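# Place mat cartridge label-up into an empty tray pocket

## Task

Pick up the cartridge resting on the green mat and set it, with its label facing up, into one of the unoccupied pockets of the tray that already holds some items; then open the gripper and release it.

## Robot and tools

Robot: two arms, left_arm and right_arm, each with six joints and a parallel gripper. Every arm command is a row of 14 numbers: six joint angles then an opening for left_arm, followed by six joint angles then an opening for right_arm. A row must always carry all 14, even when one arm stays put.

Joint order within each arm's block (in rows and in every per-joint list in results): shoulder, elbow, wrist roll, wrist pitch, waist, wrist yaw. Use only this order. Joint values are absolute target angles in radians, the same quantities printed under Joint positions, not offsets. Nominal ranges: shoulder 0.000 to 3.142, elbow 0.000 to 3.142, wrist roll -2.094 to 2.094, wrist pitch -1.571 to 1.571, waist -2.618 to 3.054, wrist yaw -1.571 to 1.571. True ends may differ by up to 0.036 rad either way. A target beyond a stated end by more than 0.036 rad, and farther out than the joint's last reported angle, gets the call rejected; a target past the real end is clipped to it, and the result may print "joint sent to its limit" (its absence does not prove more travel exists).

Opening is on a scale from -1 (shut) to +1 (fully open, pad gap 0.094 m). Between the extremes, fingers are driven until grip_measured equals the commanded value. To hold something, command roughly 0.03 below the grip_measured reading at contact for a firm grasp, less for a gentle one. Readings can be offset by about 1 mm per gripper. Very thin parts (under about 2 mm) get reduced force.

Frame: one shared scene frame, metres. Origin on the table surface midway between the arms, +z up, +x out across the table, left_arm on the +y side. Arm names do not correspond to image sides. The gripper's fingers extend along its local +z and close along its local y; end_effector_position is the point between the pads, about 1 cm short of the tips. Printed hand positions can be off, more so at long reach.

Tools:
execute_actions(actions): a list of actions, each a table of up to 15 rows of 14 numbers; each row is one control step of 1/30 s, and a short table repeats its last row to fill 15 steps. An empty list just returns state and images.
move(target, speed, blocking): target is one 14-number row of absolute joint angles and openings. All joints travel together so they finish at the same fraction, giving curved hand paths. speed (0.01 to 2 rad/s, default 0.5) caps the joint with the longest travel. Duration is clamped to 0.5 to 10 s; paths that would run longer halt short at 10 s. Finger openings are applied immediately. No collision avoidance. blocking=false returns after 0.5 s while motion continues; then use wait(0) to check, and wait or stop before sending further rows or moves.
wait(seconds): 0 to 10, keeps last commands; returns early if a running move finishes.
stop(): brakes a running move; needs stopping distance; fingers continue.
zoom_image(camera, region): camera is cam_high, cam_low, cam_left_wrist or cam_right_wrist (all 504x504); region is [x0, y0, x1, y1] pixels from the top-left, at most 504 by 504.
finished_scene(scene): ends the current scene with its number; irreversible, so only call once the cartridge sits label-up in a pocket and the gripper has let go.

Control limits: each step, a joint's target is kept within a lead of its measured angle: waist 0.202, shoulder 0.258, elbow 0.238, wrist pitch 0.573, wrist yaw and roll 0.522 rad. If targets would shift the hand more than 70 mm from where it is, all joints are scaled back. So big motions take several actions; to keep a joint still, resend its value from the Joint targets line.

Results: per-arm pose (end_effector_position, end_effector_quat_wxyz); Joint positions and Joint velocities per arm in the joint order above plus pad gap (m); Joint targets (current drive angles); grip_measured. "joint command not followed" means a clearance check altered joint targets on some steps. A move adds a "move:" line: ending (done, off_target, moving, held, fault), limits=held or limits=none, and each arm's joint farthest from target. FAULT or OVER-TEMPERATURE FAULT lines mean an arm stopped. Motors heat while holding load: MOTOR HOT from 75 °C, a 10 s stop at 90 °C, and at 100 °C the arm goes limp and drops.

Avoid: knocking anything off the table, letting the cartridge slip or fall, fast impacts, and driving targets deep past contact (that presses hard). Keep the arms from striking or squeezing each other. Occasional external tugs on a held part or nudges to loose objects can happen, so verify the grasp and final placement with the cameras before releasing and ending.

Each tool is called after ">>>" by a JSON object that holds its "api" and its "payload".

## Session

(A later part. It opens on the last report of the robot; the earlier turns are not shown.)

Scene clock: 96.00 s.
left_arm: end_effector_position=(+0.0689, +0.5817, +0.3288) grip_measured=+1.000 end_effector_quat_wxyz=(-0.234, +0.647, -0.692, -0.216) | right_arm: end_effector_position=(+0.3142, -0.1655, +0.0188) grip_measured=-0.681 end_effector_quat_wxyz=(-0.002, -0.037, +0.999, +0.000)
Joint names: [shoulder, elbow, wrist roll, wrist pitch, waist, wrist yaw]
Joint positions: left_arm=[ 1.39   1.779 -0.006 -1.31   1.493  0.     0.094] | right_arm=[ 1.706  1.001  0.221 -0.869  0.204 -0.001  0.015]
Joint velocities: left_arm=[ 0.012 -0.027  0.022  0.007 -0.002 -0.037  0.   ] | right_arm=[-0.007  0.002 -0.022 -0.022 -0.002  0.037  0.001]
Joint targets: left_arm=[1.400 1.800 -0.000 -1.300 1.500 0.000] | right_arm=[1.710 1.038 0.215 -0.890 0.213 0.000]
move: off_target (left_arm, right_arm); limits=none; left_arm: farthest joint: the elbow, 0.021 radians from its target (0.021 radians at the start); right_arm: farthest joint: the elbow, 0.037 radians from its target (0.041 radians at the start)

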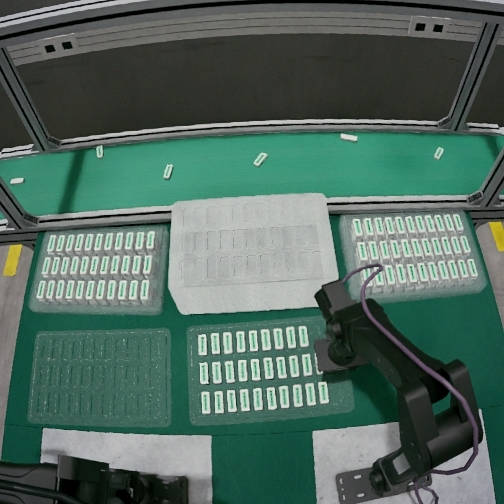

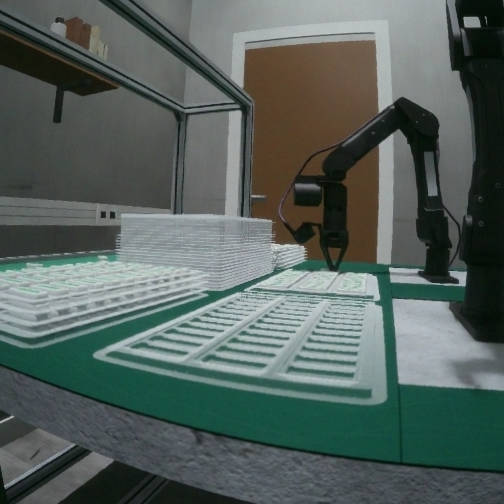

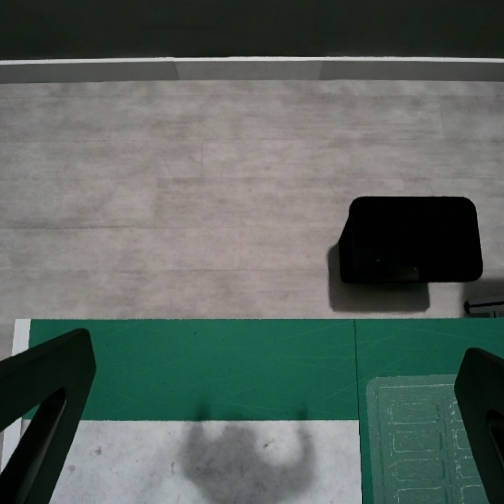

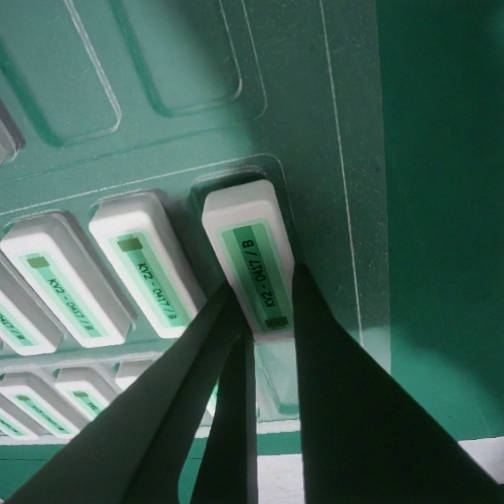

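>>> {"api": "move", "payload": {"target": [1.4,1.8,0,-1.3,1.5,0,1, 1.71,1.038,0.215,-0.846,0.22,0,-0.712], "speed": 0.05}}

>>> {"api": "move", "payload": {"target": [1.4,1.8,0,-1.3,1.5,0,1, 1.71,1.038,0.215,-0.846,0.22,0,-0.56]}}

>>> {"api": "move", "payload": {"target": [1.4,1.8,0,-1.3,1.5,0,1, 1.66,1.15,0.215,-1.02,0.22,0,-0.56], "speed": 0.15}}

Scene clock: 99.27 s.
left_arm: end_effector_position=(+0.0689, +0.5817, +0.3288) grip_measured=+1.000 end_effector_quat_wxyz=(-0.234, +0.647, -0.692, -0.216) | right_arm: end_effector_position=(+0.3147, -0.1633, +0.0188) grip_measured=-0.681 end_effector_quat_wxyz=(+0.001, -0.041, +0.999, +0.001)
Joint names: [shoulder, elbow, wrist roll, wrist pitch, waist, wrist yaw]
Joint positions: left_arm=[ 1.39   1.779 -0.006 -1.31   1.493  0.     0.094] | right_arm=[ 1.706  1.001  0.221 -0.865  0.211 -0.001  0.015]
Joint velocities: left_arm=[-0.017  0.002 -0.007 -0.007 -0.002 -0.007  0.   ] | right_arm=[-0.012 -0.007 -0.007  0.022  0.012  0.051  0.002]
Joint targets: left_arm=[1.400 1.800 -0.000 -1.300 1.500 -0.000] | right_arm=[1.710 1.038 0.215 -0.846 0.220 0.000]
move: off_target (left_arm, right_arm); limits=none; left_arm: farthest joint: the elbow, 0.021 radians from its target (0.021 radians at the start); right_arm: farthest joint: the elbow, 0.037 radians from its target (0.037 radians at the start)

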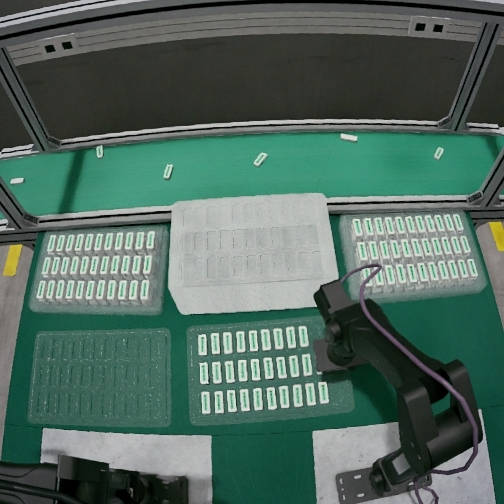

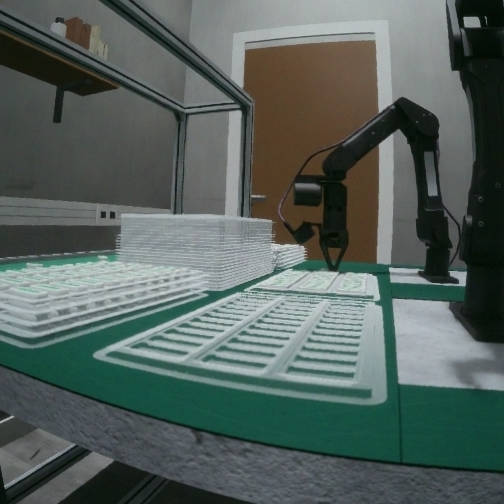

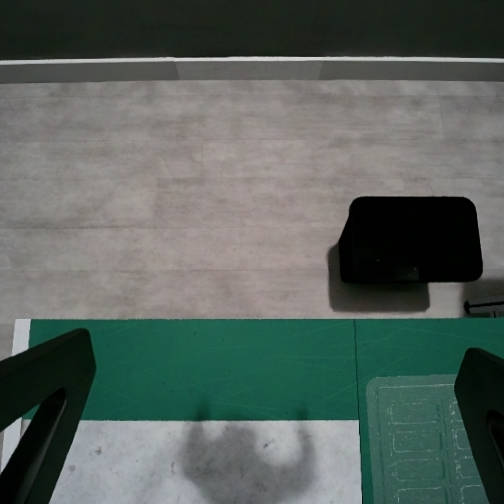

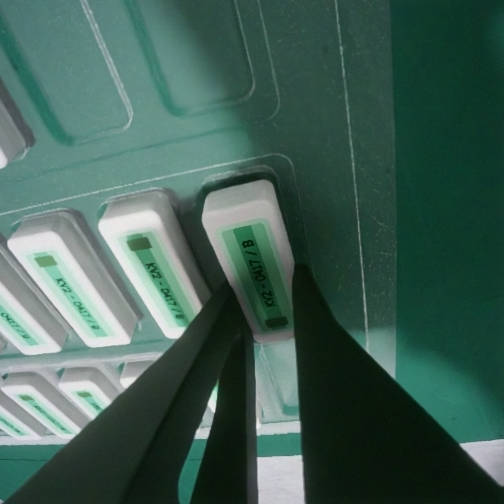

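Scene clock: 99.97 s.
left_arm: end_effector_position=(+0.0689, +0.5817, +0.3288) grip_measured=+1.000 end_effector_quat_wxyz=(-0.234, +0.647, -0.692, -0.216) | right_arm: end_effector_position=(+0.3149, -0.1632, +0.0188) grip_measured=-0.561 end_effector_quat_wxyz=(+0.001, -0.041, +0.999, +0.001)
Joint names: [shoulder, elbow, wrist roll, wrist pitch, waist, wrist yaw]
Joint positions: left_arm=[ 1.39   1.779 -0.006 -1.31   1.493  0.     0.094] | right_arm=[ 1.706  1.001  0.221 -0.864  0.211 -0.001  0.021]
Joint velocities: left_arm=[-0.012 -0.007 -0.051 -0.037  0.017 -0.051  0.   ] | right_arm=[-0.012 -0.002 -0.066  0.037  0.007 -0.051 -0.001]
Joint targets: left_arm=[1.400 1.800 0.000 -1.300 1.500 0.000] | right_arm=[1.710 1.038 0.215 -0.846 0.220 -0.000]
move: off_target (left_arm, right_arm); limits=none; left_arm: farthest joint: the elbow, 0.021 radians from its target (0.021 radians at the start); right_arm: farthest joint: the elbow, 0.037 radians from its target (0.037 radians at the start)

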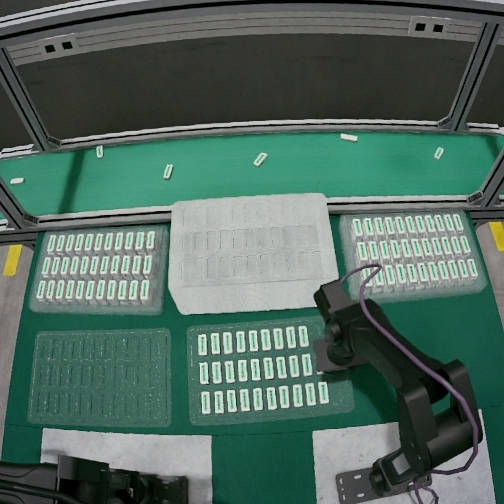

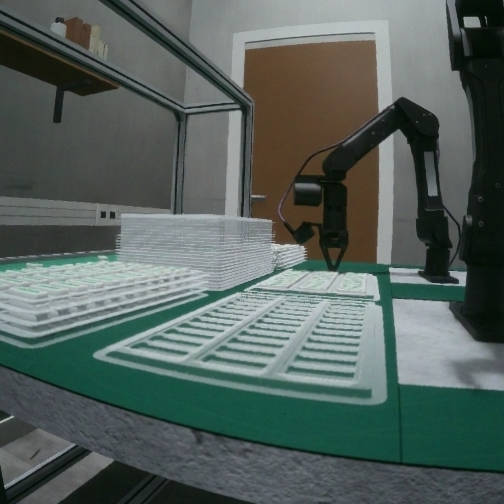

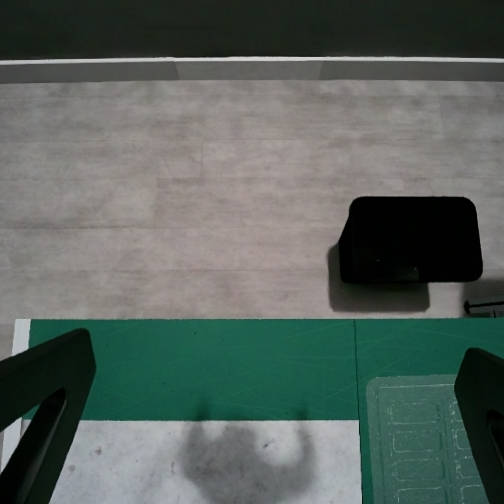

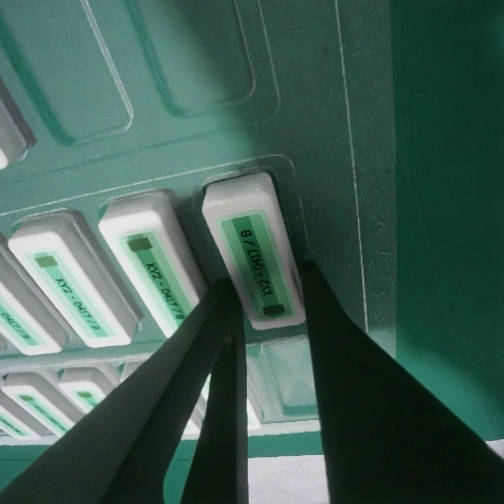

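Scene clock: 101.60 s.
left_arm: end_effector_position=(+0.0689, +0.5817, +0.3288) grip_measured=+1.000 end_effector_quat_wxyz=(-0.234, +0.647, -0.692, -0.216) | right_arm: end_effector_position=(+0.3213, -0.1612, +0.0504) grip_measured=-0.561 end_effector_quat_wxyz=(-0.001, -0.041, +0.999, +0.000)
Joint names: [shoulder, elbow, wrist roll, wrist pitch, waist, wrist yaw]
Joint positions: left_arm=[ 1.39   1.779 -0.006 -1.31   1.493  0.     0.094] | right_arm=[ 1.687  1.115  0.221 -1.002  0.211 -0.001  0.021]
Joint velocities: left_arm=[ 0.007  0.002  0.007 -0.037 -0.002 -0.051  0.   ] | right_arm=[-0.007  0.002  0.051 -0.007 -0.007 -0.007  0.001]
Joint targets: left_arm=[1.400 1.800 -0.000 -1.300 1.500 0.000] | right_arm=[1.660 1.150 0.215 -1.020 0.220 -0.000]
move: off_target (left_arm, right_arm); limits=none; left_arm: farthest joint: the elbow, 0.021 radians from its target (0.021 radians at the start); right_arm: farthest joint: the elbow, 0.035 radians from its target (0.149 radians at the start)

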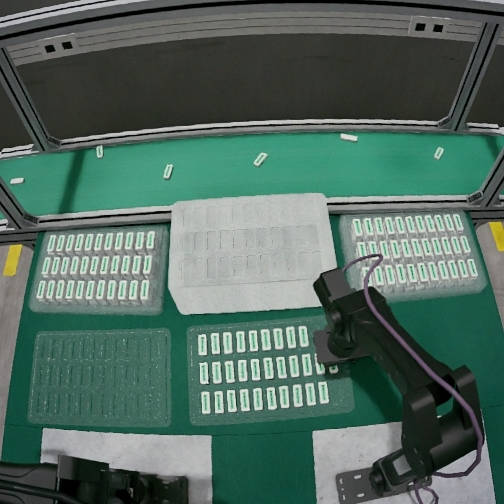

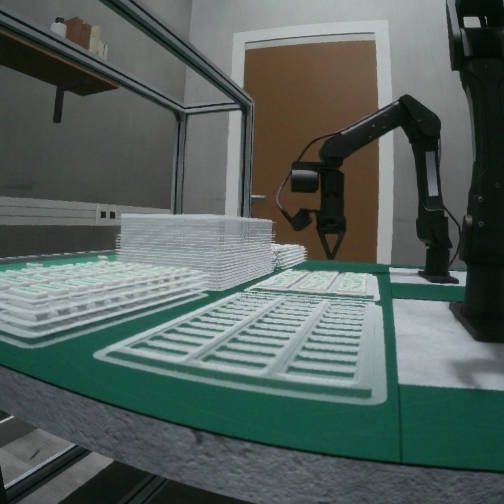

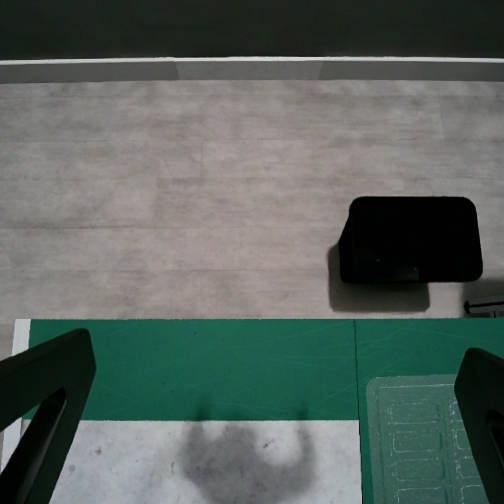

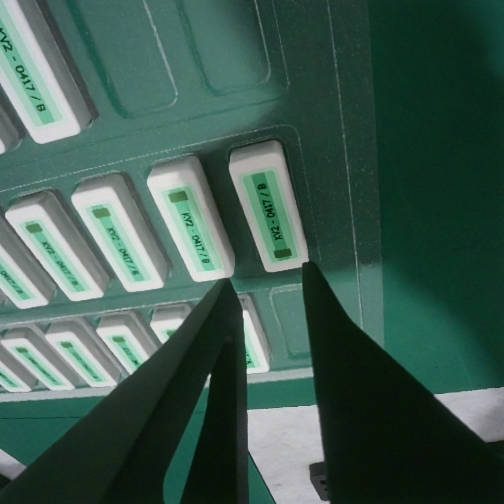

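>>> {"api": "finished_scene", "payload": {"scene": 2}}

The scene is finished: the task was done.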